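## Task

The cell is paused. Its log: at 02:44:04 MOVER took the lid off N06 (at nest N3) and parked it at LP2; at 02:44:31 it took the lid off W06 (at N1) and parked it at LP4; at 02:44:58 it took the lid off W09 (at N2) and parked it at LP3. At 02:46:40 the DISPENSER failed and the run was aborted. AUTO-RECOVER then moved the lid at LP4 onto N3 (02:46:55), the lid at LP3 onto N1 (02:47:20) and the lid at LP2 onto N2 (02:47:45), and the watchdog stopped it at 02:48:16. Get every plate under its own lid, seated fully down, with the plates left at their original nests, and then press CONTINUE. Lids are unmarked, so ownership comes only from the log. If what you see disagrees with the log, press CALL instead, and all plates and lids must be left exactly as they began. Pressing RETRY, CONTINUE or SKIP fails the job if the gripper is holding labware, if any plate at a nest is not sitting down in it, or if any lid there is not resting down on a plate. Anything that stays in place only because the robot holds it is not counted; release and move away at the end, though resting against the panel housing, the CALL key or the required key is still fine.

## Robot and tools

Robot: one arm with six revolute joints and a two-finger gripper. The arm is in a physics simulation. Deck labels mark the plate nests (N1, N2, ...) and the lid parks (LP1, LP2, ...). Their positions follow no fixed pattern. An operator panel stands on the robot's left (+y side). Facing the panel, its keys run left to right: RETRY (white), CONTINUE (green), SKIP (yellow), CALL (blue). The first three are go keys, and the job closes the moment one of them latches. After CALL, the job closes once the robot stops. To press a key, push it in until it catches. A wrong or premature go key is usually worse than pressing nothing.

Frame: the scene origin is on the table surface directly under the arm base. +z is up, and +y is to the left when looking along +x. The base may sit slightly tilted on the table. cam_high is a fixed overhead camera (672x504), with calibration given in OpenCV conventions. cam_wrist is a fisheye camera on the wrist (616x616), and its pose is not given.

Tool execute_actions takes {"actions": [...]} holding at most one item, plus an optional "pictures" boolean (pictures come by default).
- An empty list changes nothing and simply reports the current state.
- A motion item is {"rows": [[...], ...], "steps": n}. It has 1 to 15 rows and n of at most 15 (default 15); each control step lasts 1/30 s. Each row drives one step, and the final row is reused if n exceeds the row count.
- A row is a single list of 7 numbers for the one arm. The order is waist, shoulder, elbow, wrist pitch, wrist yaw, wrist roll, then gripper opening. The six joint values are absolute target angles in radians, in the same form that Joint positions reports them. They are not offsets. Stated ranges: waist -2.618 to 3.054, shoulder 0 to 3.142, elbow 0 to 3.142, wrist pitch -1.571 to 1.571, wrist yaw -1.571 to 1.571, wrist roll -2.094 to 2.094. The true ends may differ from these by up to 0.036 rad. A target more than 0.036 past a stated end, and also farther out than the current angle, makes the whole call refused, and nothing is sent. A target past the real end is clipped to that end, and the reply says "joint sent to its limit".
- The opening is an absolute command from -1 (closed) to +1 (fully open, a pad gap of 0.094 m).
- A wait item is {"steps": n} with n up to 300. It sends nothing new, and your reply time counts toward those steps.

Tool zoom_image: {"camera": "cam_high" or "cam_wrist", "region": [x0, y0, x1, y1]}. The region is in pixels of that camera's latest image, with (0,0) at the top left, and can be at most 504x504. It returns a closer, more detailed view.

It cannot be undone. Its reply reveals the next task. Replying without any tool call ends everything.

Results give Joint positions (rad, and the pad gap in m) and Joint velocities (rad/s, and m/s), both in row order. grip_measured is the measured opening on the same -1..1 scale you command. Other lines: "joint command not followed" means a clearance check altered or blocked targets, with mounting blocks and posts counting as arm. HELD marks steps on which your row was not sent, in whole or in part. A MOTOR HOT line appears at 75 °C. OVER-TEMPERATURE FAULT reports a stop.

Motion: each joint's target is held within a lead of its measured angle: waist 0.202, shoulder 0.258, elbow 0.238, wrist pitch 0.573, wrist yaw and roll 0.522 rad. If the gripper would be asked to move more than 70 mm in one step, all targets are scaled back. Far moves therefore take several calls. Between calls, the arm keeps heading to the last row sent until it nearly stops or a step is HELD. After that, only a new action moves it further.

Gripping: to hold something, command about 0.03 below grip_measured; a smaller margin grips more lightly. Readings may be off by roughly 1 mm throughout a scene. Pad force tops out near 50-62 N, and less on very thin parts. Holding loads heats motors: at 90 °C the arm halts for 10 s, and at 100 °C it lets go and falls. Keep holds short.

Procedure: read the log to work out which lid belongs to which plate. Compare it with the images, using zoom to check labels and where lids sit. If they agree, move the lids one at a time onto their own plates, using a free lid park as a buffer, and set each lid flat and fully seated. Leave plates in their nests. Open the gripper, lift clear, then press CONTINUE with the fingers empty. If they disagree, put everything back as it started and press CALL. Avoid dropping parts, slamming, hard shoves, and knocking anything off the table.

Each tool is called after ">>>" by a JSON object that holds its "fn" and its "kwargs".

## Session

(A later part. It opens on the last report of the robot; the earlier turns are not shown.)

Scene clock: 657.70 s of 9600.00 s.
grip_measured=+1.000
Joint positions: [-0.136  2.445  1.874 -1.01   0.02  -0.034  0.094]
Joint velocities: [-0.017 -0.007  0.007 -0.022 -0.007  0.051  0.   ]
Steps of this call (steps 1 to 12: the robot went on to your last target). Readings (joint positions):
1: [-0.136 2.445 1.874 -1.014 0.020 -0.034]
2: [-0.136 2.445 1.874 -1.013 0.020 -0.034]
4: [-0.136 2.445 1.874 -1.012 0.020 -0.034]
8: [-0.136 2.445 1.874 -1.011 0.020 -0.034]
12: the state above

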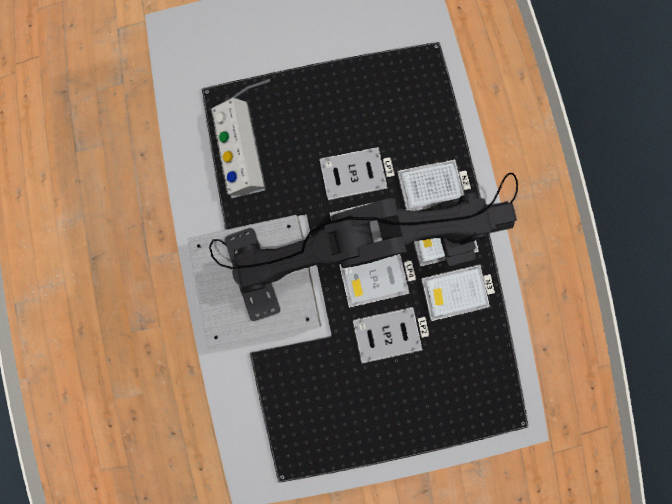

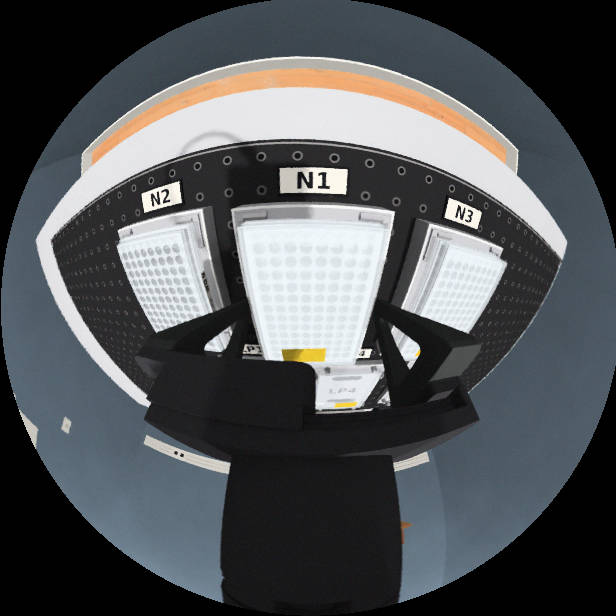

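>>> {"fn": "execute_actions", "kwargs": {"actions": [{"rows": [[-0.139,2.441,1.870,-1.000,0.020,-0.034,0.95],[-0.139,2.441,1.872,-1.005,0.020,-0.034,0.91],[-0.139,2.441,1.874,-1.010,0.020,-0.034,0.87],[-0.139,2.441,1.874,-1.010,0.020,-0.034,0.84],[-0.139,2.441,1.874,-1.010,0.020,-0.034,0.82],[-0.139,2.441,1.874,-1.010,0.020,-0.034,0.80],[-0.139,2.441,1.874,-1.010,0.020,-0.034,0.785],[-0.139,2.441,1.874,-1.010,0.020,-0.034,0.77],[-0.139,2.441,1.874,-1.010,0.020,-0.034,0.76],[-0.139,2.441,1.874,-1.010,0.020,-0.034,0.75]], "steps": 15}]}}

>>> {"fn": "zoom_image", "kwargs": {"camera": "cam_wrist", "region": [180, 170, 450, 380]}}

Scene clock: 661.47 s of 9600.00 s.
grip_measured=+0.780
Joint positions: [-0.136  2.445  1.874 -1.01   0.02  -0.034  0.084]
Joint velocities: [ 0.007  0.007 -0.007 -0.007  0.022 -0.007  0.001]
Steps of this call (steps 1 to 15: the robot went on to your last target; steps 16 to 90: nothing new was sent; then 0.27 s passed at rest; steps 91 to 105: all 15 steps of this action). Readings (joint positions):
91: [-0.136 2.445 1.874 -1.010 0.020 -0.034]
92: [-0.136 2.445 1.874 -1.010 0.020 -0.034]
94: [-0.136 2.445 1.874 -1.010 0.020 -0.034]
98: [-0.136 2.445 1.874 -1.010 0.020 -0.034]
105: the state above

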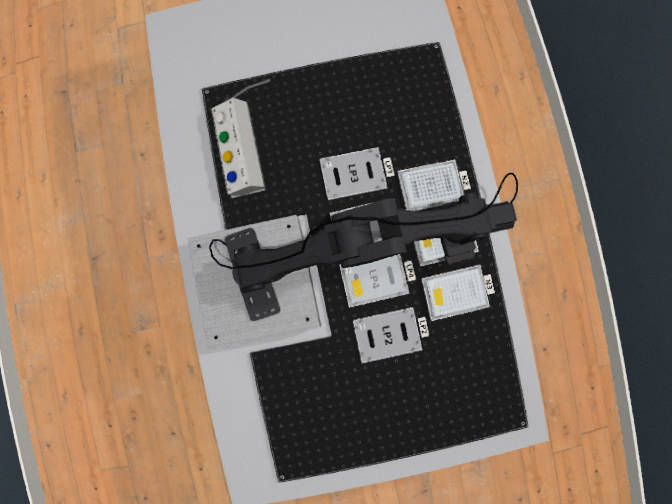

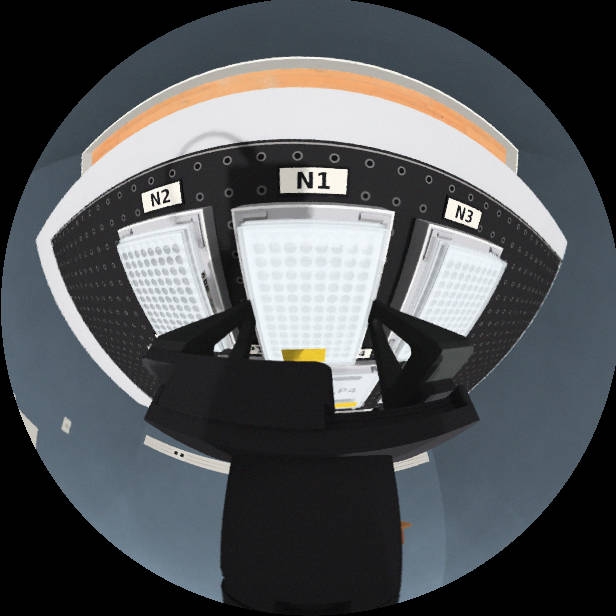

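Region (180, 170, 450, 380) of cam_wrist's 616x616 image, scaled by 1.867, with more detail than that image has.

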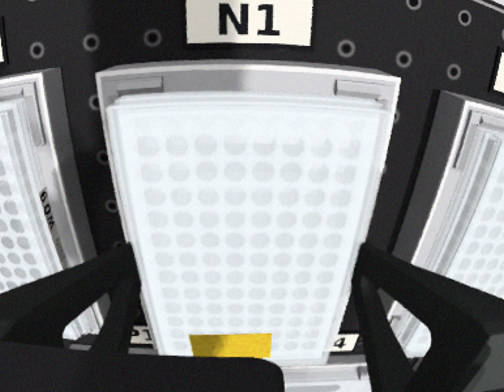

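>>> {"fn": "execute_actions", "kwargs": {"actions": [{"rows": [[-0.139,2.441,1.895,-1.028,0.020,-0.034,0.75],[-0.139,2.441,1.903,-1.036,0.020,-0.034,0.75],[-0.139,2.441,1.911,-1.046,0.020,-0.034,0.75],[-0.139,2.441,1.919,-1.057,0.020,-0.034,0.75],[-0.139,2.441,1.927,-1.067,0.020,-0.034,0.75],[-0.139,2.441,1.935,-1.078,0.020,-0.034,0.75],[-0.139,2.441,1.944,-1.089,0.020,-0.034,0.75],[-0.139,2.441,1.953,-1.101,0.020,-0.034,0.75],[-0.139,2.441,1.962,-1.113,0.020,-0.034,0.75],[-0.139,2.441,1.971,-1.125,0.020,-0.034,0.75],[-0.139,2.441,1.980,-1.137,0.020,-0.034,0.75],[-0.139,2.441,1.989,-1.149,0.020,-0.034,0.75],[-0.139,2.441,1.998,-1.161,0.020,-0.034,0.75],[-0.139,2.441,2.000,-1.161,0.020,-0.034,0.75]], "steps": 15}], "pictures": false}}

>>> {"fn": "execute_actions", "kwargs": {"actions": [{"steps": 10}]}}

>>> {"fn": "zoom_image", "kwargs": {"camera": "cam_wrist", "region": [180, 170, 450, 380]}}

Scene clock: 668.20 s of 9600.00 s.
grip_measured=+0.780
Joint positions: [-0.136  2.445  1.97  -1.114  0.02  -0.034  0.084]
Joint velocities: [-0.002 -0.002  0.139 -0.242  0.022 -0.037  0.   ]
Steps of this call (steps 1 to 15: the robot went on to your last target; steps 16 to 90: nothing new was sent; then 3.23 s passed at rest; steps 91 to 105: all 15 steps of this action). Readings (joint positions):
91: [-0.136 2.445 1.874 -1.010 0.020 -0.034]
92: [-0.136 2.445 1.874 -1.011 0.020 -0.034]
94: [-0.136 2.445 1.879 -1.020 0.020 -0.034]
98: [-0.136 2.445 1.909 -1.051 0.020 -0.034]
105: the state above

Scene clock: 668.53 s of 9600.00 s.
grip_measured=+0.780
Joint positions: [-0.136  2.445  1.975 -1.141  0.02  -0.034  0.084]
Joint velocities: [-0.012  0.007  0.012 -0.066  0.037  0.037  0.   ]
Steps of this call (steps 1 to 10: the robot went on to your last target). Readings (joint positions):
1: [-0.136 2.445 1.974 -1.119 0.020 -0.034]
2: [-0.136 2.445 1.975 -1.122 0.020 -0.034]
4: [-0.136 2.445 1.975 -1.130 0.020 -0.034]
8: [-0.136 2.445 1.975 -1.139 0.020 -0.034]
10: the state above

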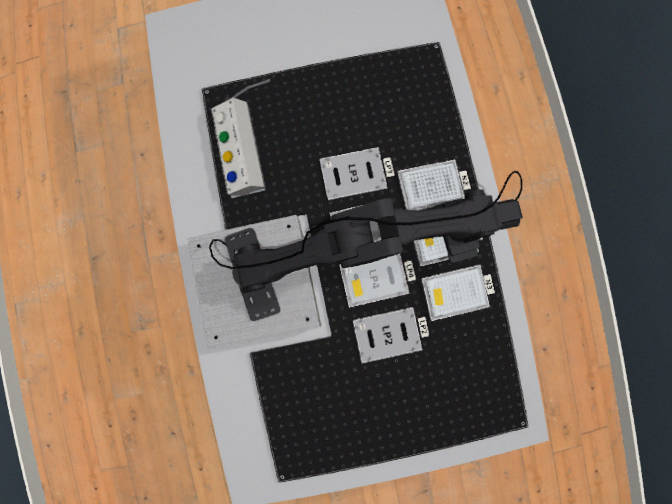

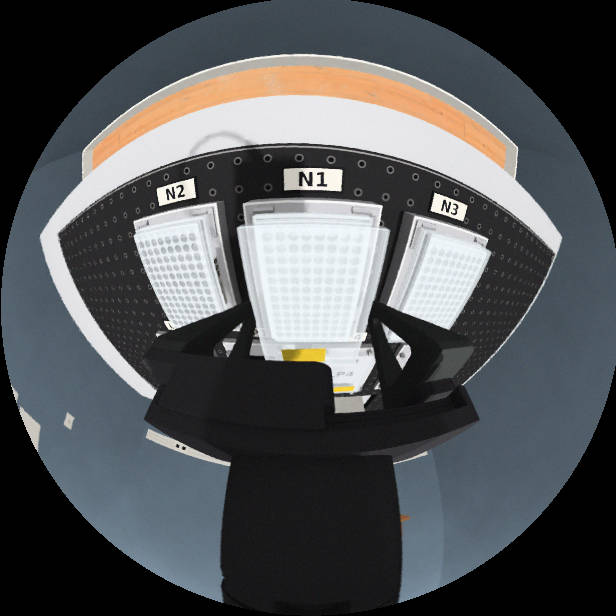

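Region (180, 170, 450, 380) of cam_wrist's 616x616 image, scaled by 1.867, with more detail than that image has.

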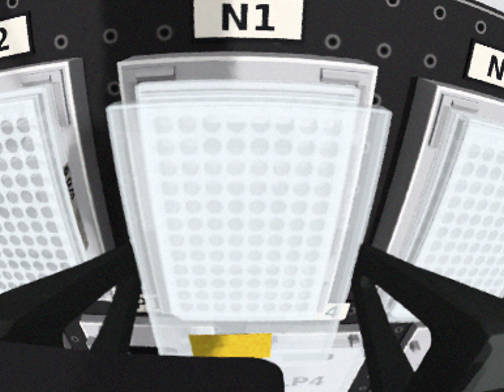

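>>> {"fn": "execute_actions", "kwargs": {"actions": [{"rows": [[-0.138,2.441,2.011,-1.165,0.016,-0.027,0.75],[-0.135,2.441,2.022,-1.169,0.012,-0.024,0.75],[-0.130,2.450,2.033,-1.173,0.008,-0.018,0.75],[-0.123,2.465,2.044,-1.177,0.006,-0.011,0.75],[-0.115,2.470,2.055,-1.181,0.006,-0.002,0.75],[-0.104,2.475,2.066,-1.185,0.006,0.009,0.75],[-0.093,2.480,2.077,-1.189,0.006,0.022,0.75],[-0.079,2.485,2.088,-1.193,0.006,0.036,0.75],[-0.065,2.490,2.099,-1.197,0.006,0.051,0.75],[-0.050,2.495,2.110,-1.201,0.006,0.068,0.75],[-0.034,2.500,2.121,-1.205,0.006,0.085,0.75],[-0.018,2.505,2.132,-1.209,0.006,0.102,0.75],[-0.001,2.510,2.143,-1.213,0.006,0.120,0.75],[0.016,2.515,2.154,-1.217,0.006,0.138,0.75],[0.032,2.520,2.154,-1.221,0.006,0.155,0.75]], "steps": 15}], "pictures": false}}

>>> {"fn": "execute_actions", "kwargs": {"actions": [{"rows": [[0.048,2.525,2.154,-1.225,0.006,0.172,0.75],[0.063,2.530,2.154,-1.225,0.006,0.189,0.75],[0.077,2.535,2.154,-1.225,0.006,0.204,0.75],[0.091,2.539,2.154,-1.225,0.006,0.218,0.75],[0.102,2.542,2.154,-1.225,0.006,0.231,0.75],[0.113,2.544,2.154,-1.225,0.006,0.242,0.75],[0.121,2.546,2.154,-1.225,0.006,0.251,0.75],[0.128,2.546,2.154,-1.225,0.006,0.258,0.75],[0.133,2.546,2.154,-1.225,0.006,0.264,0.75],[0.136,2.546,2.154,-1.225,0.006,0.267,0.75],[0.137,2.546,2.154,-1.225,0.006,0.268,0.75]], "steps": 15}], "pictures": false}}

>>> {"fn": "execute_actions", "kwargs": {"actions": [{"steps": 15}]}}

>>> {"fn": "zoom_image", "kwargs": {"camera": "cam_wrist", "region": [180, 170, 450, 380]}}

Scene clock: 684.90 s of 9600.00 s.
grip_measured=+0.780
Joint positions: [-0.011  2.505  2.118 -1.185  0.016  0.084  0.084]
Joint velocities: [ 0.564  0.139  0.208 -0.066 -0.139  0.564  0.001]
Steps of this call (steps 1 to 30: the robot went on to your last target; steps 31 to 90: nothing new was sent; then 12.87 s passed at rest; steps 91 to 105: all 15 steps of this action). Readings (joint positions):
91: [-0.136 2.445 1.975 -1.145 0.020 -0.034]
92: [-0.136 2.445 1.979 -1.148 0.020 -0.033]
94: [-0.136 2.450 1.995 -1.157 0.018 -0.029]
98: [-0.121 2.467 2.044 -1.164 0.017 -0.005]
105: the state above

Scene clock: 685.40 s of 9600.00 s.
grip_measured=+0.780
Joint positions: [ 0.142  2.547  2.129 -1.208  0.005  0.248  0.084]
Joint velocities: [-0.017 -0.007  0.002 -0.125 -0.022  0.125 -0.001]
Steps of this call (steps 1 to 15: all 15 steps of this action). Readings (joint positions):
1: [0.009 2.509 2.124 -1.186 0.015 0.100]
2: [0.029 2.512 2.127 -1.189 0.014 0.116]
4: [0.065 2.519 2.129 -1.193 0.011 0.147]
8: [0.120 2.537 2.129 -1.201 0.007 0.201]
15: the state above

Scene clock: 685.90 s of 9600.00 s.
grip_measured=+0.780
Joint positions: [ 0.142  2.547  2.129 -1.208  0.005  0.261  0.084]
Joint velocities: [-0.017 -0.002  0.002  0.007 -0.022  0.037 -0.002]
Steps of this call (steps 1 to 15: the robot went on to your last target). Readings (joint positions):
1: [0.142 2.547 2.129 -1.208 0.005 0.251]
2: [0.142 2.547 2.129 -1.208 0.005 0.253]
4: [0.142 2.547 2.129 -1.208 0.005 0.256]
8: [0.142 2.547 2.129 -1.208 0.005 0.259]
15: the state above

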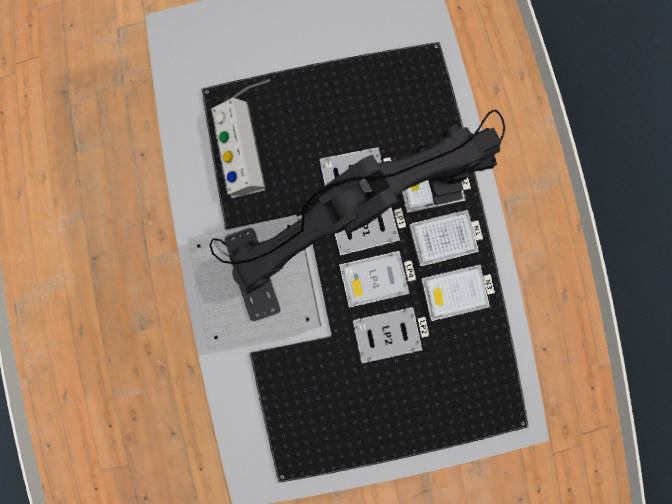

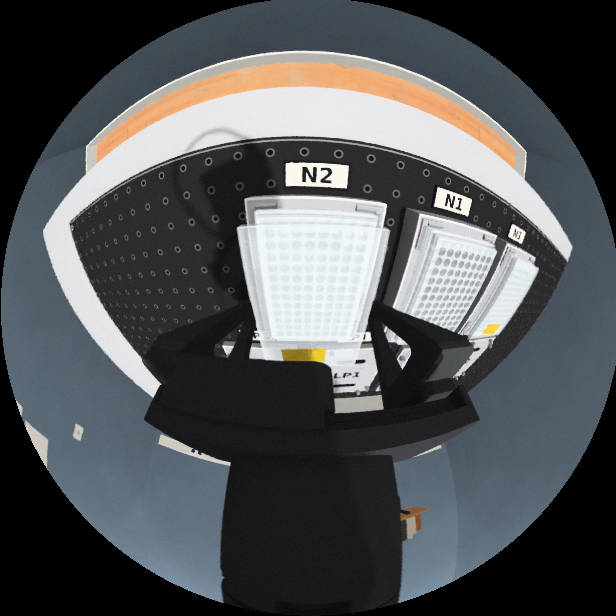

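Region (180, 170, 450, 380) of cam_wrist's 616x616 image, scaled by 1.867, with more detail than that image has.

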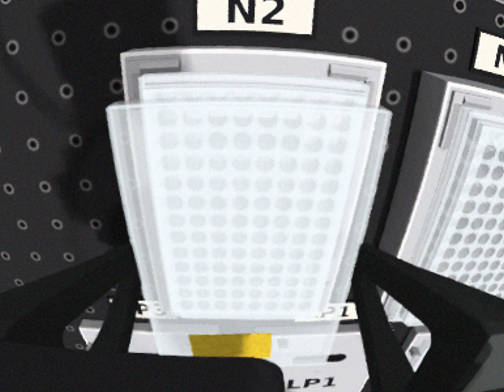

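>>> {"fn": "execute_actions", "kwargs": {"actions": [{"rows": [[0.139,2.543,2.125,-1.190,0.014,0.266,0.75],[0.139,2.543,2.118,-1.180,0.020,0.266,0.75],[0.139,2.543,2.111,-1.170,0.024,0.266,0.75],[0.139,2.543,2.104,-1.160,0.024,0.266,0.75],[0.139,2.543,2.097,-1.150,0.024,0.266,0.75],[0.139,2.543,2.090,-1.140,0.024,0.266,0.75],[0.139,2.543,2.083,-1.130,0.024,0.266,0.75],[0.139,2.543,2.076,-1.120,0.024,0.266,0.75],[0.139,2.543,2.069,-1.112,0.024,0.266,0.75]], "steps": 15}], "pictures": false}}

>>> {"fn": "execute_actions", "kwargs": {"actions": [{"steps": 15}]}}

>>> {"fn": "zoom_image", "kwargs": {"camera": "cam_wrist", "region": [180, 170, 450, 380]}}

Scene clock: 695.63 s of 9600.00 s.
grip_measured=+0.780
Joint positions: [ 0.142  2.547  2.074 -1.143  0.015  0.261  0.084]
Joint velocities: [-0.007 -0.017 -0.012  0.081 -0.037  0.051 -0.   ]
Steps of this call (steps 1 to 15: the robot went on to your last target; steps 16 to 90: nothing new was sent; then 6.23 s passed at rest; steps 91 to 105: all 15 steps of this action). Readings (joint positions):
91: [0.142 2.547 2.129 -1.208 0.005 0.261]
92: [0.142 2.547 2.129 -1.208 0.006 0.261]
94: [0.142 2.547 2.124 -1.200 0.010 0.261]
98: [0.142 2.547 2.097 -1.171 0.013 0.261]
105: the state above

Scene clock: 696.13 s of 9600.00 s.
grip_measured=+0.780
Joint positions: [ 0.142  2.547  2.074 -1.133  0.016  0.261  0.084]
Joint velocities: [-0.017  0.002 -0.007 -0.037 -0.022 -0.051  0.   ]
Steps of this call (steps 1 to 15: the robot went on to your last target). Readings (joint positions):
1: [0.142 2.547 2.074 -1.140 0.015 0.261]
2: [0.142 2.547 2.074 -1.138 0.016 0.261]
4: [0.142 2.547 2.074 -1.136 0.016 0.261]
8: [0.142 2.547 2.074 -1.134 0.016 0.261]
15: the state above

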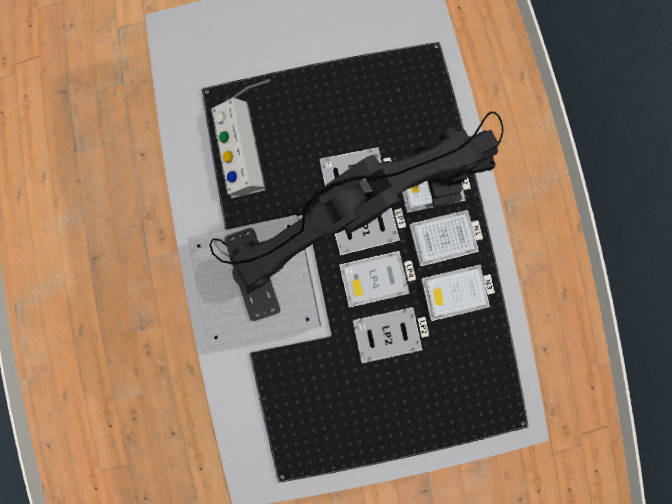

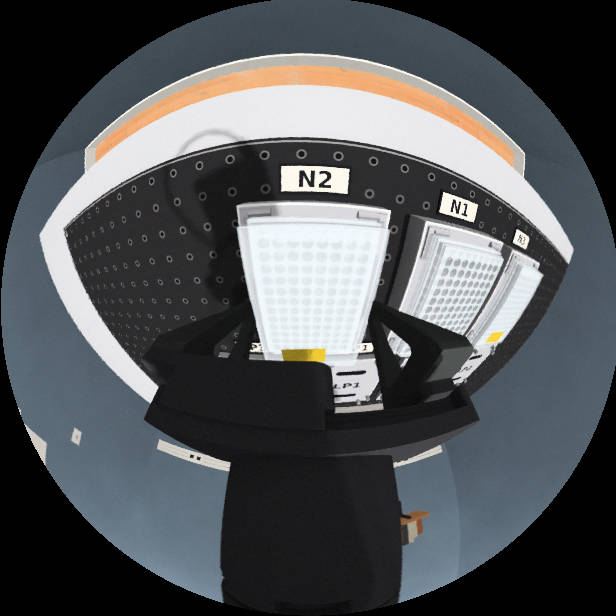

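Region (180, 170, 450, 380) of cam_wrist's 616x616 image, scaled by 1.867, with more detail than that image has.

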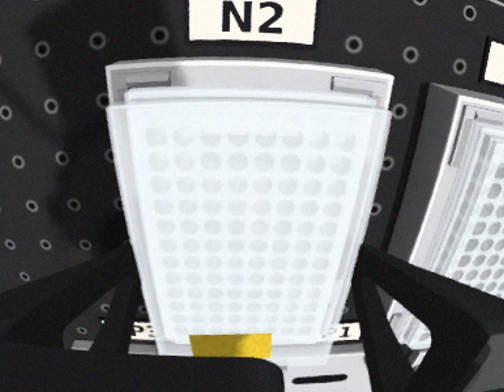

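>>> {"fn": "execute_actions", "kwargs": {"actions": [{"rows": [[0.139,2.543,2.069,-1.112,0.024,0.277,0.75],[0.139,2.543,2.069,-1.112,0.024,0.277,0.75],[0.139,2.543,2.069,-1.112,0.024,0.277,0.75],[0.139,2.543,2.069,-1.112,0.024,0.277,0.75],[0.139,2.543,2.069,-1.110,0.024,0.277,0.75],[0.139,2.543,2.066,-1.106,0.024,0.277,0.75],[0.139,2.543,2.062,-1.101,0.024,0.277,0.75],[0.139,2.543,2.058,-1.096,0.024,0.277,0.75],[0.139,2.543,2.054,-1.091,0.024,0.277,0.75],[0.139,2.543,2.050,-1.086,0.024,0.277,0.75]], "steps": 15}], "pictures": false}}

>>> {"fn": "execute_actions", "kwargs": {"actions": [{"steps": 12}]}}

>>> {"fn": "zoom_image", "kwargs": {"camera": "cam_wrist", "region": [180, 170, 450, 380]}}

Scene clock: 702.80 s of 9600.00 s.
grip_measured=+0.780
Joint positions: [ 0.142  2.547  2.056 -1.112  0.016  0.27   0.084]
Joint velocities: [-0.007  0.002 -0.017  0.007 -0.081  0.022  0.001]
Steps of this call (steps 1 to 15: the robot went on to your last target; steps 16 to 90: nothing new was sent; then 3.17 s passed at rest; steps 91 to 105: all 15 steps of this action). Readings (joint positions):
91: [0.142 2.547 2.074 -1.133 0.016 0.262]
92: [0.142 2.547 2.074 -1.133 0.016 0.264]
94: [0.142 2.547 2.074 -1.133 0.016 0.266]
98: [0.142 2.547 2.074 -1.128 0.016 0.269]
105: the state above

Scene clock: 703.20 s of 9600.00 s.
grip_measured=+0.780
Joint positions: [ 0.142  2.547  2.056 -1.107  0.016  0.27   0.084]
Joint velocities: [ 0.007  0.002 -0.017 -0.037  0.007  0.037 -0.001]
Steps of this call (steps 1 to 12: the robot went on to your last target). Readings (joint positions):
1: [0.142 2.547 2.056 -1.112 0.016 0.270]
2: [0.142 2.547 2.056 -1.111 0.016 0.270]
4: [0.142 2.547 2.056 -1.109 0.016 0.270]
8: [0.142 2.547 2.056 -1.107 0.016 0.270]
12: the state above

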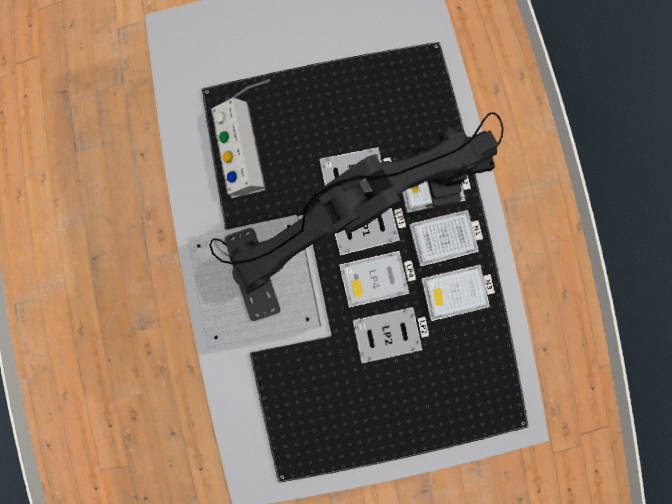

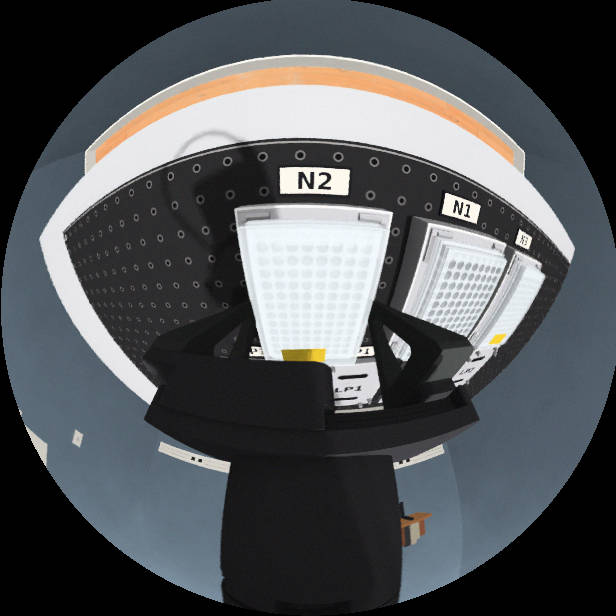

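Region (180, 170, 450, 380) of cam_wrist's 616x616 image, scaled by 1.867, with more detail than that image has.

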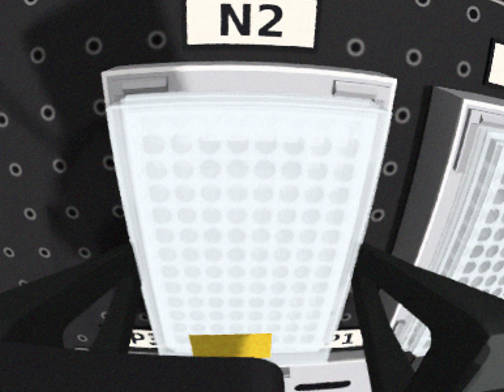

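>>> {"fn": "execute_actions", "kwargs": {"actions": [{"rows": [[0.139,2.543,2.046,-1.084,0.024,0.277,0.75],[0.139,2.543,2.042,-1.080,0.024,0.277,0.75],[0.139,2.543,2.038,-1.076,0.024,0.277,0.75],[0.139,2.543,2.034,-1.072,0.024,0.277,0.75],[0.139,2.543,2.030,-1.068,0.024,0.277,0.75],[0.139,2.543,2.027,-1.065,0.024,0.277,0.75]], "steps": 15}], "pictures": false}}

>>> {"fn": "execute_actions", "kwargs": {"actions": [{"steps": 10}]}}

>>> {"fn": "zoom_image", "kwargs": {"camera": "cam_wrist", "region": [180, 170, 450, 380]}}

Scene clock: 708.03 s of 9600.00 s.
grip_measured=+0.780
Joint positions: [ 0.142  2.547  2.038 -1.087  0.016  0.271  0.084]
Joint velocities: [ 0.002  0.007 -0.017 -0.051 -0.066 -0.037  0.001]
Steps of this call (steps 1 to 15: the robot went on to your last target; steps 16 to 90: nothing new was sent; then 1.33 s passed at rest; steps 91 to 105: all 15 steps of this action). Readings (joint positions):
91: [0.142 2.547 2.056 -1.107 0.016 0.270]
92: [0.142 2.547 2.056 -1.106 0.016 0.270]
94: [0.142 2.547 2.052 -1.101 0.016 0.270]
98: [0.142 2.547 2.038 -1.091 0.016 0.271]
105: the state above

Scene clock: 708.37 s of 9600.00 s.
grip_measured=+0.780
Joint positions: [ 0.142  2.547  2.038 -1.087  0.016  0.271  0.084]
Joint velocities: [-0.012  0.022 -0.017 -0.066 -0.022 -0.007  0.   ]
Steps of this call (steps 1 to 10: the robot went on to your last target). Readings (joint positions):
1: [0.142 2.547 2.038 -1.087 0.016 0.271]
2: [0.142 2.547 2.038 -1.087 0.016 0.271]
4: [0.142 2.547 2.038 -1.087 0.016 0.271]
8: [0.142 2.547 2.038 -1.087 0.016 0.271]
10: the state above

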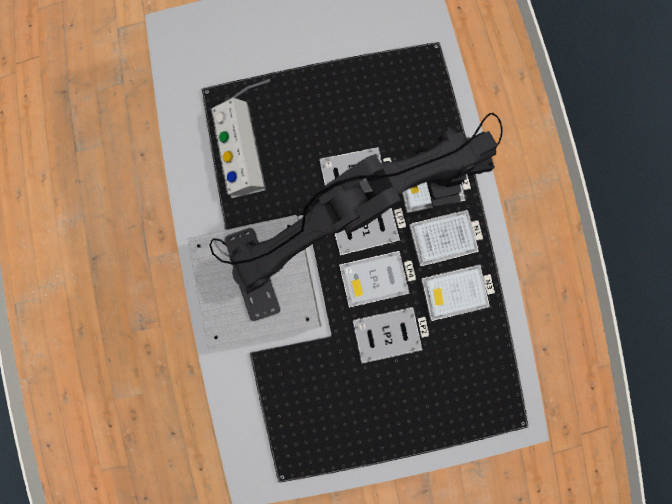

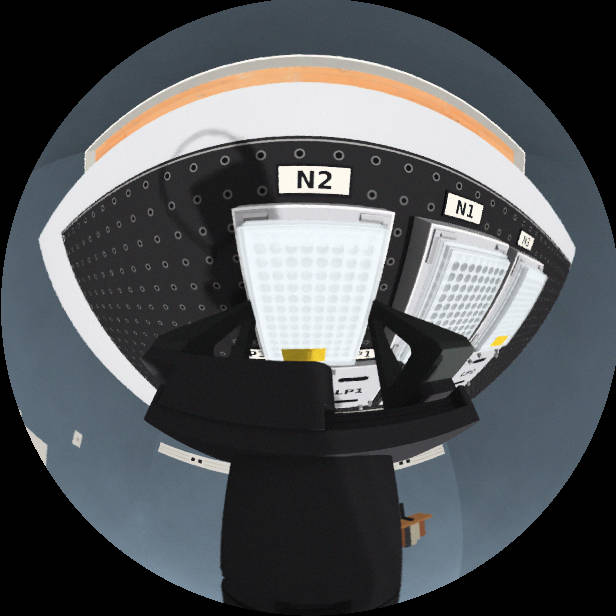

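Region (180, 170, 450, 380) of cam_wrist's 616x616 image, scaled by 1.867, with more detail than that image has.

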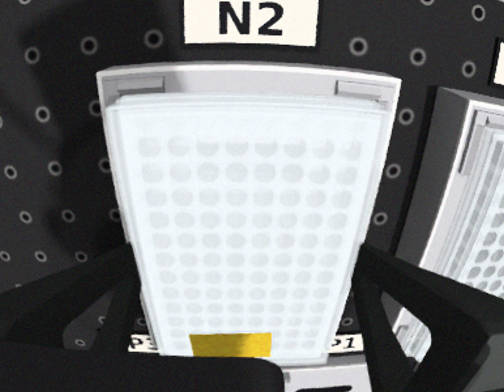

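>>> {"fn": "execute_actions", "kwargs": {"actions": [{"rows": [[0.139,2.543,2.040,-1.082,0.016,0.271,0.76],[0.139,2.543,2.043,-1.087,0.016,0.271,0.78],[0.139,2.543,2.043,-1.087,0.016,0.271,0.80],[0.139,2.543,2.043,-1.087,0.016,0.271,0.83],[0.139,2.543,2.043,-1.087,0.016,0.271,0.86],[0.139,2.543,2.043,-1.087,0.016,0.271,0.90],[0.139,2.543,2.043,-1.087,0.016,0.271,0.94],[0.139,2.543,2.043,-1.087,0.016,0.271,1.0]], "steps": 15}]}}

>>> {"fn": "zoom_image", "kwargs": {"camera": "cam_wrist", "region": [180, 170, 450, 380]}}

Scene clock: 711.20 s of 9600.00 s.
grip_measured=+1.000
Joint positions: [ 0.142  2.547  2.038 -1.087  0.016  0.271  0.094]
Joint velocities: [-0.007 -0.002  0.012  0.051 -0.007  0.007  0.   ]
Steps of this call (steps 1 to 15: the robot went on to your last target; steps 16 to 70: nothing new was sent; steps 71 to 85: all 15 steps of this action). Readings (joint positions):
71: [0.142 2.547 2.038 -1.087 0.016 0.271]
72: [0.142 2.547 2.038 -1.087 0.016 0.271]
74: [0.142 2.547 2.038 -1.087 0.016 0.271]
78: [0.142 2.547 2.038 -1.087 0.016 0.271]
85: the state above

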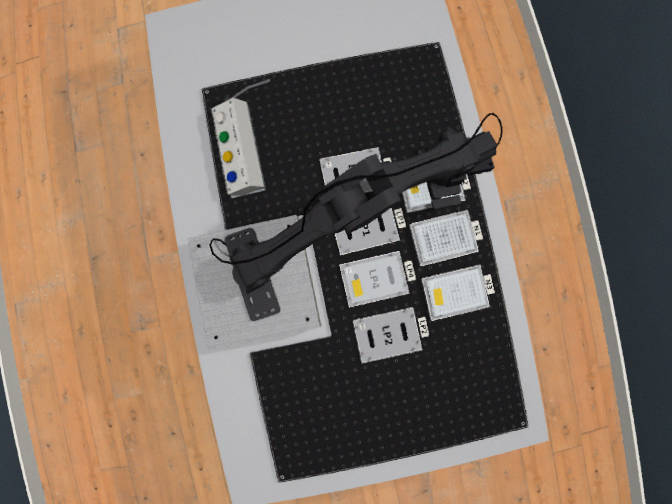

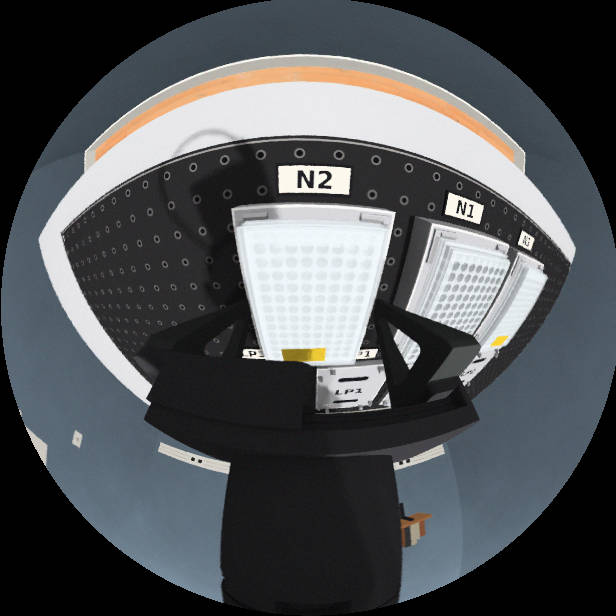

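Region (180, 170, 450, 380) of cam_wrist's 616x616 image, scaled by 1.867, with more detail than that image has.

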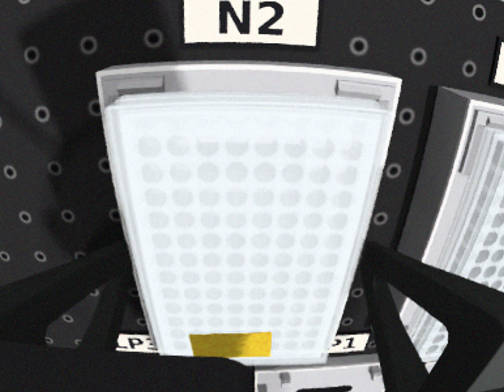

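>>> {"fn": "execute_actions", "kwargs": {"actions": [{"rows": [[0.139,2.509,2.040,-1.087,0.016,0.271,1.0],[0.139,2.503,2.040,-1.087,0.016,0.271,1.0],[0.139,2.497,2.040,-1.087,0.016,0.271,1.0],[0.139,2.491,2.040,-1.087,0.016,0.271,1.0],[0.139,2.485,2.040,-1.087,0.016,0.271,1.0],[0.139,2.479,2.040,-1.087,0.016,0.271,1.0],[0.139,2.472,2.040,-1.087,0.016,0.271,1.0],[0.139,2.465,2.040,-1.087,0.016,0.271,1.0],[0.139,2.458,2.034,-1.070,0.016,0.271,1.0],[0.139,2.450,2.031,-1.068,0.016,0.271,1.0],[0.139,2.442,2.027,-1.067,0.016,0.265,1.0],[0.137,2.432,2.020,-1.064,0.016,0.263,1.0],[0.135,2.421,2.012,-1.060,0.016,0.261,1.0],[0.133,2.408,2.001,-1.056,0.016,0.259,1.0],[0.129,2.393,1.990,-1.051,0.016,0.255,1.0]], "steps": 15}], "pictures": false}}

>>> {"fn": "execute_actions", "kwargs": {"actions": [{"rows": [[0.125,2.379,1.976,-1.046,0.016,0.250,1.0],[0.120,2.363,1.961,-1.040,0.016,0.245,1.0],[0.114,2.347,1.944,-1.033,0.016,0.239,1.0],[0.107,2.330,1.925,-1.025,0.016,0.233,1.0],[0.100,2.313,1.905,-1.017,0.016,0.225,1.0],[0.092,2.295,1.883,-1.008,0.016,0.217,1.0],[0.084,2.277,1.860,-0.999,0.016,0.209,1.0],[0.074,2.258,1.836,-0.989,0.016,0.199,1.0],[0.064,2.240,1.811,-0.978,0.016,0.189,1.0],[0.053,2.221,1.784,-0.968,0.016,0.179,1.0],[0.043,2.201,1.756,-0.956,0.016,0.168,1.0],[0.031,2.182,1.728,-0.945,0.016,0.156,1.0],[0.019,2.163,1.698,-0.933,0.016,0.144,1.0],[0.007,2.144,1.668,-0.920,0.016,0.132,1.0],[-0.005,2.124,1.637,-0.908,0.016,0.119,1.0]], "steps": 15}], "pictures": false}}

>>> {"fn": "execute_actions", "kwargs": {"actions": [{"rows": [[-0.018,2.105,1.605,-0.895,0.016,0.106,1.0],[-0.031,2.087,1.573,-0.882,0.016,0.092,1.0],[-0.045,2.068,1.541,-0.868,0.016,0.079,1.0],[-0.059,2.050,1.508,-0.855,0.016,0.065,1.0],[-0.073,2.032,1.475,-0.842,0.016,0.051,1.0],[-0.087,2.015,1.443,-0.828,0.016,0.036,1.0],[-0.101,1.998,1.410,-0.815,0.016,0.022,1.0],[-0.115,1.982,1.377,-0.802,0.016,0.008,1.0],[-0.129,1.966,1.345,-0.788,0.016,-0.006,1.0],[-0.143,1.952,1.313,-0.775,0.016,-0.021,1.0],[-0.157,1.937,1.281,-0.762,0.016,-0.035,1.0],[-0.171,1.924,1.250,-0.750,0.016,-0.049,1.0],[-0.185,1.911,1.220,-0.737,0.016,-0.062,1.0],[-0.198,1.899,1.190,-0.725,0.016,-0.076,1.0],[-0.211,1.889,1.162,-0.714,0.016,-0.089,1.0]], "steps": 15}], "pictures": false}}

>>> {"fn": "execute_actions", "kwargs": {"actions": [{"rows": [[-0.223,1.879,1.134,-0.702,0.016,-0.102,1.0],[-0.235,1.870,1.107,-0.692,0.016,-0.114,1.0],[-0.247,1.862,1.082,-0.681,0.016,-0.126,1.0],[-0.259,1.855,1.058,-0.671,0.016,-0.138,1.0],[-0.269,1.849,1.035,-0.662,0.016,-0.149,1.0],[-0.280,1.844,1.013,-0.653,0.016,-0.159,1.0],[-0.290,1.840,0.993,-0.645,0.016,-0.169,1.0],[-0.300,1.837,0.974,-0.637,0.016,-0.179,1.0],[-0.308,1.836,0.957,-0.630,0.016,-0.187,1.0],[-0.316,1.835,0.942,-0.624,0.016,-0.195,1.0],[-0.323,1.835,0.928,-0.619,0.016,-0.203,1.0],[-0.330,1.835,0.917,-0.614,0.016,-0.209,1.0],[-0.336,1.835,0.906,-0.610,0.016,-0.215,1.0],[-0.341,1.835,0.898,-0.606,0.016,-0.220,1.0],[-0.345,1.835,0.891,-0.603,0.016,-0.225,1.0]], "steps": 15}], "pictures": false}}

>>> {"fn": "execute_actions", "kwargs": {"actions": [{"rows": [[-0.349,1.835,0.887,-0.602,0.016,-0.229,1.0],[-0.351,1.835,0.884,-0.600,0.016,-0.231,1.0],[-0.353,1.835,0.883,-0.600,0.016,-0.233,1.0],[-0.355,1.835,0.883,-0.600,0.016,-0.235,1.0]], "steps": 15}]}}

>>> {"fn": "zoom_image", "kwargs": {"camera": "cam_wrist", "region": [180, 170, 450, 380]}}

Scene clock: 766.60 s of 9600.00 s.
grip_measured=+1.000
Joint positions: [ 0.141  2.45   2.016 -1.078  0.016  0.267  0.094]
Joint velocities: [ 0.017 -0.383 -0.295  0.066 -0.051 -0.037  0.   ]
Steps of this call (steps 1 to 15: the robot went on to your last target; steps 16 to 90: nothing new was sent; then 51.90 s passed at rest; steps 91 to 105: all 15 steps of this action). Readings (joint positions):
91: [0.142 2.547 2.038 -1.087 0.016 0.271]
92: [0.142 2.547 2.038 -1.087 0.016 0.271]
94: [0.142 2.545 2.038 -1.087 0.016 0.271]
98: [0.142 2.524 2.038 -1.087 0.016 0.271]
105: the state above

Scene clock: 767.10 s of 9600.00 s.
grip_measured=+1.000
Joint positions: [ 0.022  2.188  1.695 -0.969  0.016  0.171  0.094]
Joint velocities: [-0.369 -0.569 -0.857  0.271  0.007 -0.374  0.   ]
Steps of this call (steps 1 to 15: all 15 steps of this action). Readings (joint positions):
1: [0.141 2.436 2.005 -1.075 0.016 0.266]
2: [0.139 2.422 1.993 -1.071 0.016 0.263]
4: [0.133 2.391 1.962 -1.062 0.016 0.256]
8: [0.105 2.323 1.882 -1.036 0.016 0.234]
15: the state above

Scene clock: 767.60 s of 9600.00 s.
grip_measured=+1.000
Joint positions: [-0.184  1.94   1.218 -0.785  0.016 -0.026  0.094]
Joint velocities: [-0.383 -0.33  -0.852  0.315 -0.066 -0.315  0.   ]
Steps of this call (steps 1 to 15: all 15 steps of this action). Readings (joint positions):
1: [0.010 2.169 1.665 -0.958 0.016 0.159]
2: [-0.003 2.149 1.634 -0.946 0.016 0.148]
4: [-0.029 2.112 1.570 -0.922 0.016 0.124]
8: [-0.085 2.041 1.440 -0.872 0.016 0.071]
15: the state above

Scene clock: 768.10 s of 9600.00 s.
grip_measured=+1.000
Joint positions: [-0.33   1.869  0.911 -0.652  0.016 -0.188  0.094]
Joint velocities: [-0.139 -0.007 -0.266  0.081  0.081 -0.154  0.   ]
Steps of this call (steps 1 to 15: all 15 steps of this action). Readings (joint positions):
1: [-0.197 1.929 1.189 -0.773 0.016 -0.039]
2: [-0.210 1.918 1.160 -0.762 0.016 -0.052]
4: [-0.234 1.900 1.107 -0.740 0.016 -0.078]
8: [-0.277 1.876 1.015 -0.700 0.016 -0.125]
15: the state above

Scene clock: 768.60 s of 9600.00 s.
grip_measured=+1.000
Joint positions: [-0.347  1.869  0.89  -0.623  0.016 -0.227  0.094]
Joint velocities: [ 0.002 -0.002 -0.012  0.139 -0.022 -0.007  0.   ]
Steps of this call (steps 1 to 15: all 15 steps of this action). Readings (joint positions):
1: [-0.335 1.869 0.903 -0.648 0.016 -0.195]
2: [-0.339 1.869 0.897 -0.645 0.016 -0.201]
4: [-0.344 1.869 0.891 -0.640 0.016 -0.211]
8: [-0.347 1.869 0.890 -0.629 0.016 -0.221]
15: the state above

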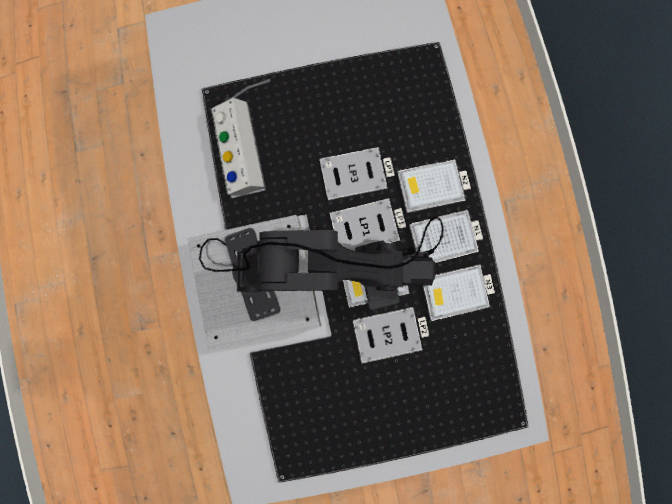

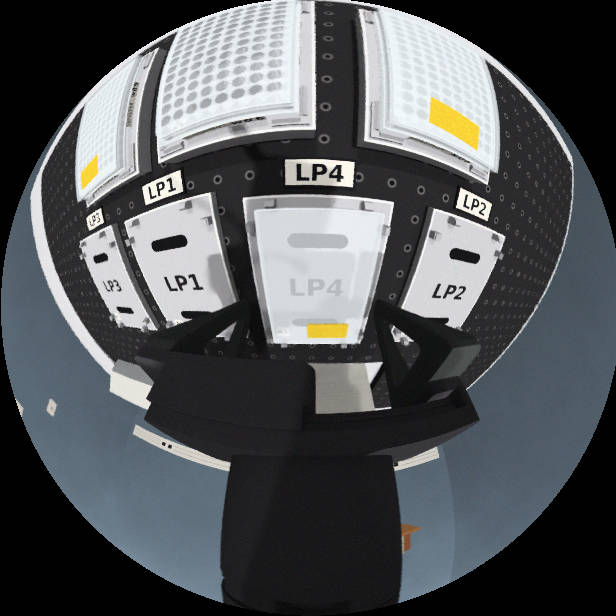

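Region (180, 170, 450, 380) of cam_wrist's 616x616 image, scaled by 1.867, with more detail than that image has.

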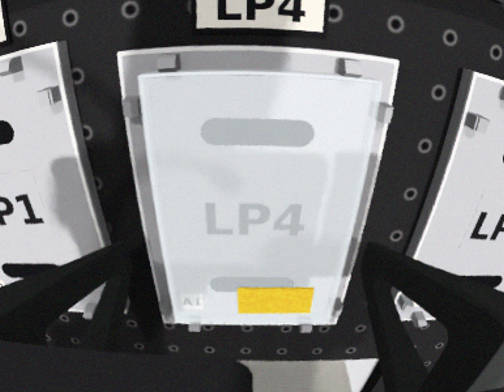

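>>> {"fn": "execute_actions", "kwargs": {"actions": [{"rows": [[-0.359,1.880,0.885,-0.595,0.016,-0.235,1.0],[-0.361,1.888,0.885,-0.590,0.016,-0.235,1.0],[-0.363,1.893,0.885,-0.584,0.016,-0.235,1.0],[-0.363,1.898,0.885,-0.578,0.016,-0.235,1.0],[-0.363,1.903,0.885,-0.572,0.016,-0.235,1.0],[-0.363,1.908,0.885,-0.566,0.016,-0.235,1.0],[-0.363,1.912,0.885,-0.560,0.016,-0.235,1.0],[-0.363,1.916,0.885,-0.554,0.016,-0.235,1.0],[-0.363,1.920,0.885,-0.548,0.016,-0.235,1.0],[-0.363,1.922,0.885,-0.548,0.016,-0.235,1.0]], "steps": 15}], "pictures": false}}

>>> {"fn": "execute_actions", "kwargs": {"actions": [{"steps": 12}]}}

>>> {"fn": "zoom_image", "kwargs": {"camera": "cam_wrist", "region": [180, 170, 450, 380]}}

Scene clock: 772.27 s of 9600.00 s.
grip_measured=+1.000
Joint positions: [-0.355  1.912  0.89  -0.575  0.016 -0.228  0.094]
Joint velocities: [-0.017  0.002  0.002  0.095  0.051 -0.081  0.   ]
Steps of this call (steps 1 to 15: the robot went on to your last target; steps 16 to 90: nothing new was sent; then 0.17 s passed at rest; steps 91 to 105: all 15 steps of this action). Readings (joint positions):
91: [-0.347 1.869 0.890 -0.621 0.016 -0.228]
92: [-0.348 1.869 0.890 -0.619 0.016 -0.228]
94: [-0.351 1.870 0.890 -0.614 0.016 -0.228]
98: [-0.355 1.893 0.890 -0.595 0.016 -0.228]
105: the state above

Scene clock: 772.67 s of 9600.00 s.
grip_measured=+1.000
Joint positions: [-0.355  1.912  0.89  -0.57   0.016 -0.228  0.094]
Joint velocities: [ 0.002 -0.007 -0.022 -0.007  0.051  0.007  0.   ]
Steps of this call (steps 1 to 12: the robot went on to your last target). Readings (joint positions):
1: [-0.355 1.912 0.890 -0.573 0.016 -0.228]
2: [-0.355 1.912 0.890 -0.573 0.016 -0.228]
4: [-0.355 1.912 0.890 -0.571 0.016 -0.228]
8: [-0.355 1.912 0.890 -0.570 0.016 -0.228]
12: the state above

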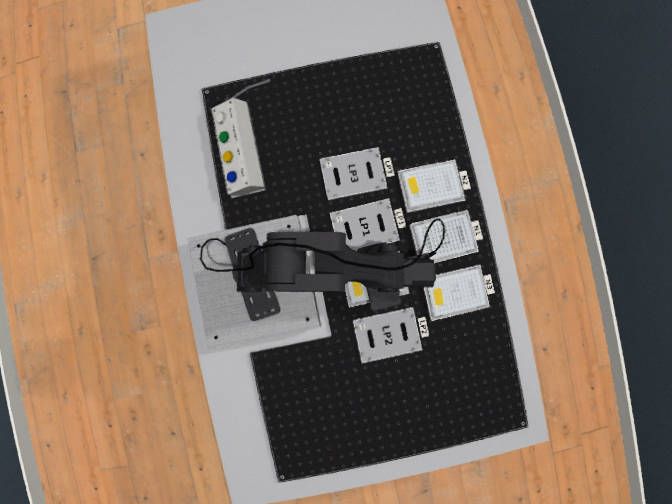

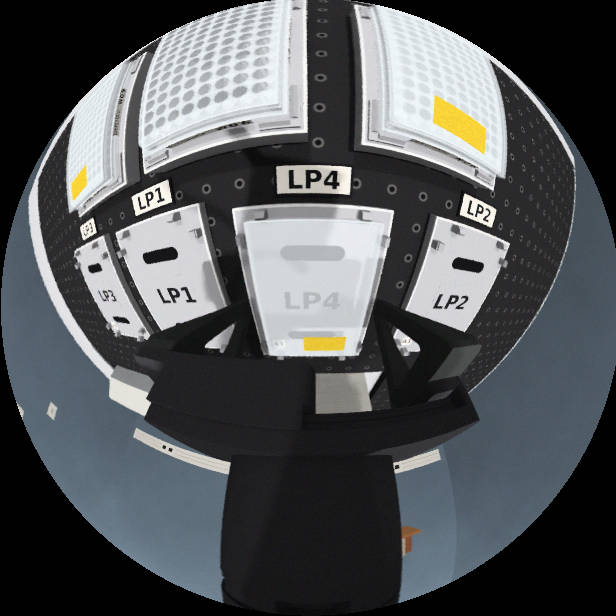

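Region (180, 170, 450, 380) of cam_wrist's 616x616 image, scaled by 1.867, with more detail than that image has.

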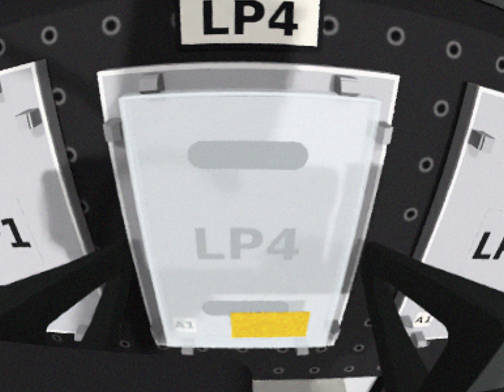

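>>> {"fn": "execute_actions", "kwargs": {"actions": [{"rows": [[-0.360,1.930,0.885,-0.545,0.020,-0.235,1.0],[-0.360,1.935,0.885,-0.541,0.022,-0.235,1.0],[-0.360,1.940,0.885,-0.537,0.024,-0.235,1.0],[-0.360,1.945,0.885,-0.533,0.024,-0.235,1.0],[-0.360,1.950,0.885,-0.529,0.024,-0.235,1.0],[-0.360,1.954,0.885,-0.525,0.024,-0.235,1.0],[-0.360,1.958,0.885,-0.521,0.024,-0.235,1.0],[-0.360,1.961,0.885,-0.518,0.024,-0.235,1.0]], "steps": 15}], "pictures": false}}

>>> {"fn": "execute_actions", "kwargs": {"actions": [{"steps": 12}]}}

>>> {"fn": "zoom_image", "kwargs": {"camera": "cam_wrist", "region": [180, 170, 450, 380]}}

Scene clock: 776.20 s of 9600.00 s.
grip_measured=+1.000
Joint positions: [-0.355  1.952  0.89  -0.542  0.019 -0.228  0.094]
Joint velocities: [ 0.012 -0.017 -0.012  0.007 -0.11  -0.081  0.   ]
Steps of this call (steps 1 to 15: the robot went on to your last target; steps 16 to 90: nothing new was sent; then 0.03 s passed at rest; steps 91 to 105: all 15 steps of this action). Readings (joint positions):
91: [-0.355 1.912 0.890 -0.569 0.016 -0.228]
92: [-0.355 1.912 0.890 -0.568 0.016 -0.228]
94: [-0.355 1.917 0.890 -0.563 0.017 -0.228]
98: [-0.355 1.941 0.890 -0.551 0.018 -0.228]
105: the state above

Scene clock: 776.60 s of 9600.00 s.
grip_measured=+1.000
Joint positions: [-0.355  1.952  0.89  -0.539  0.019 -0.228  0.094]
Joint velocities: [ 0.002 -0.002 -0.012  0.007 -0.081  0.081  0.   ]
Steps of this call (steps 1 to 12: the robot went on to your last target). Readings (joint positions):
1: [-0.355 1.952 0.890 -0.541 0.019 -0.228]
2: [-0.355 1.952 0.890 -0.541 0.019 -0.228]
4: [-0.355 1.952 0.890 -0.540 0.019 -0.228]
8: [-0.355 1.952 0.890 -0.539 0.019 -0.228]
12: the state above

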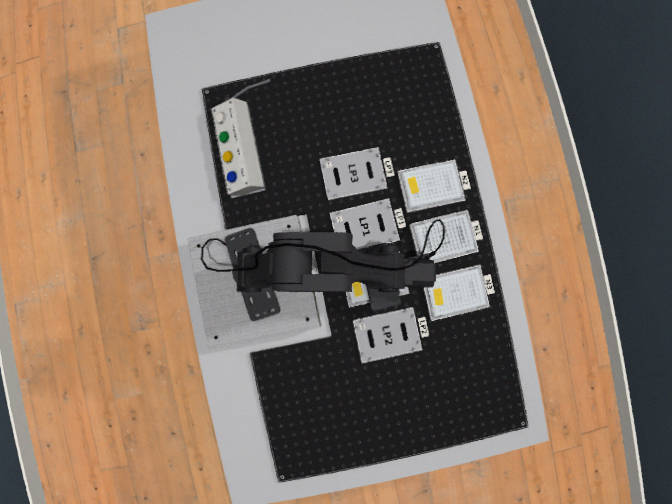

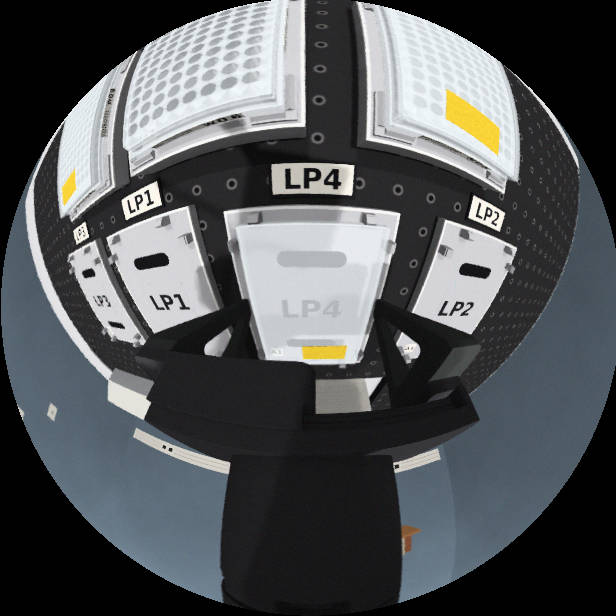

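Region (180, 170, 450, 380) of cam_wrist's 616x616 image, scaled by 1.867, with more detail than that image has.

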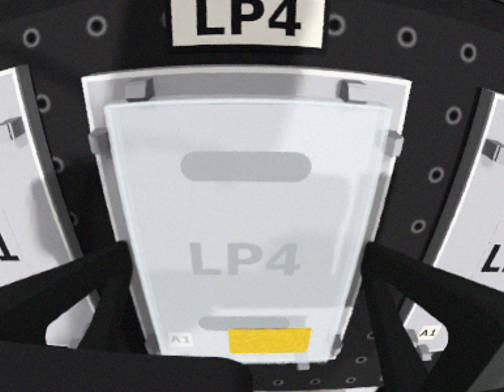

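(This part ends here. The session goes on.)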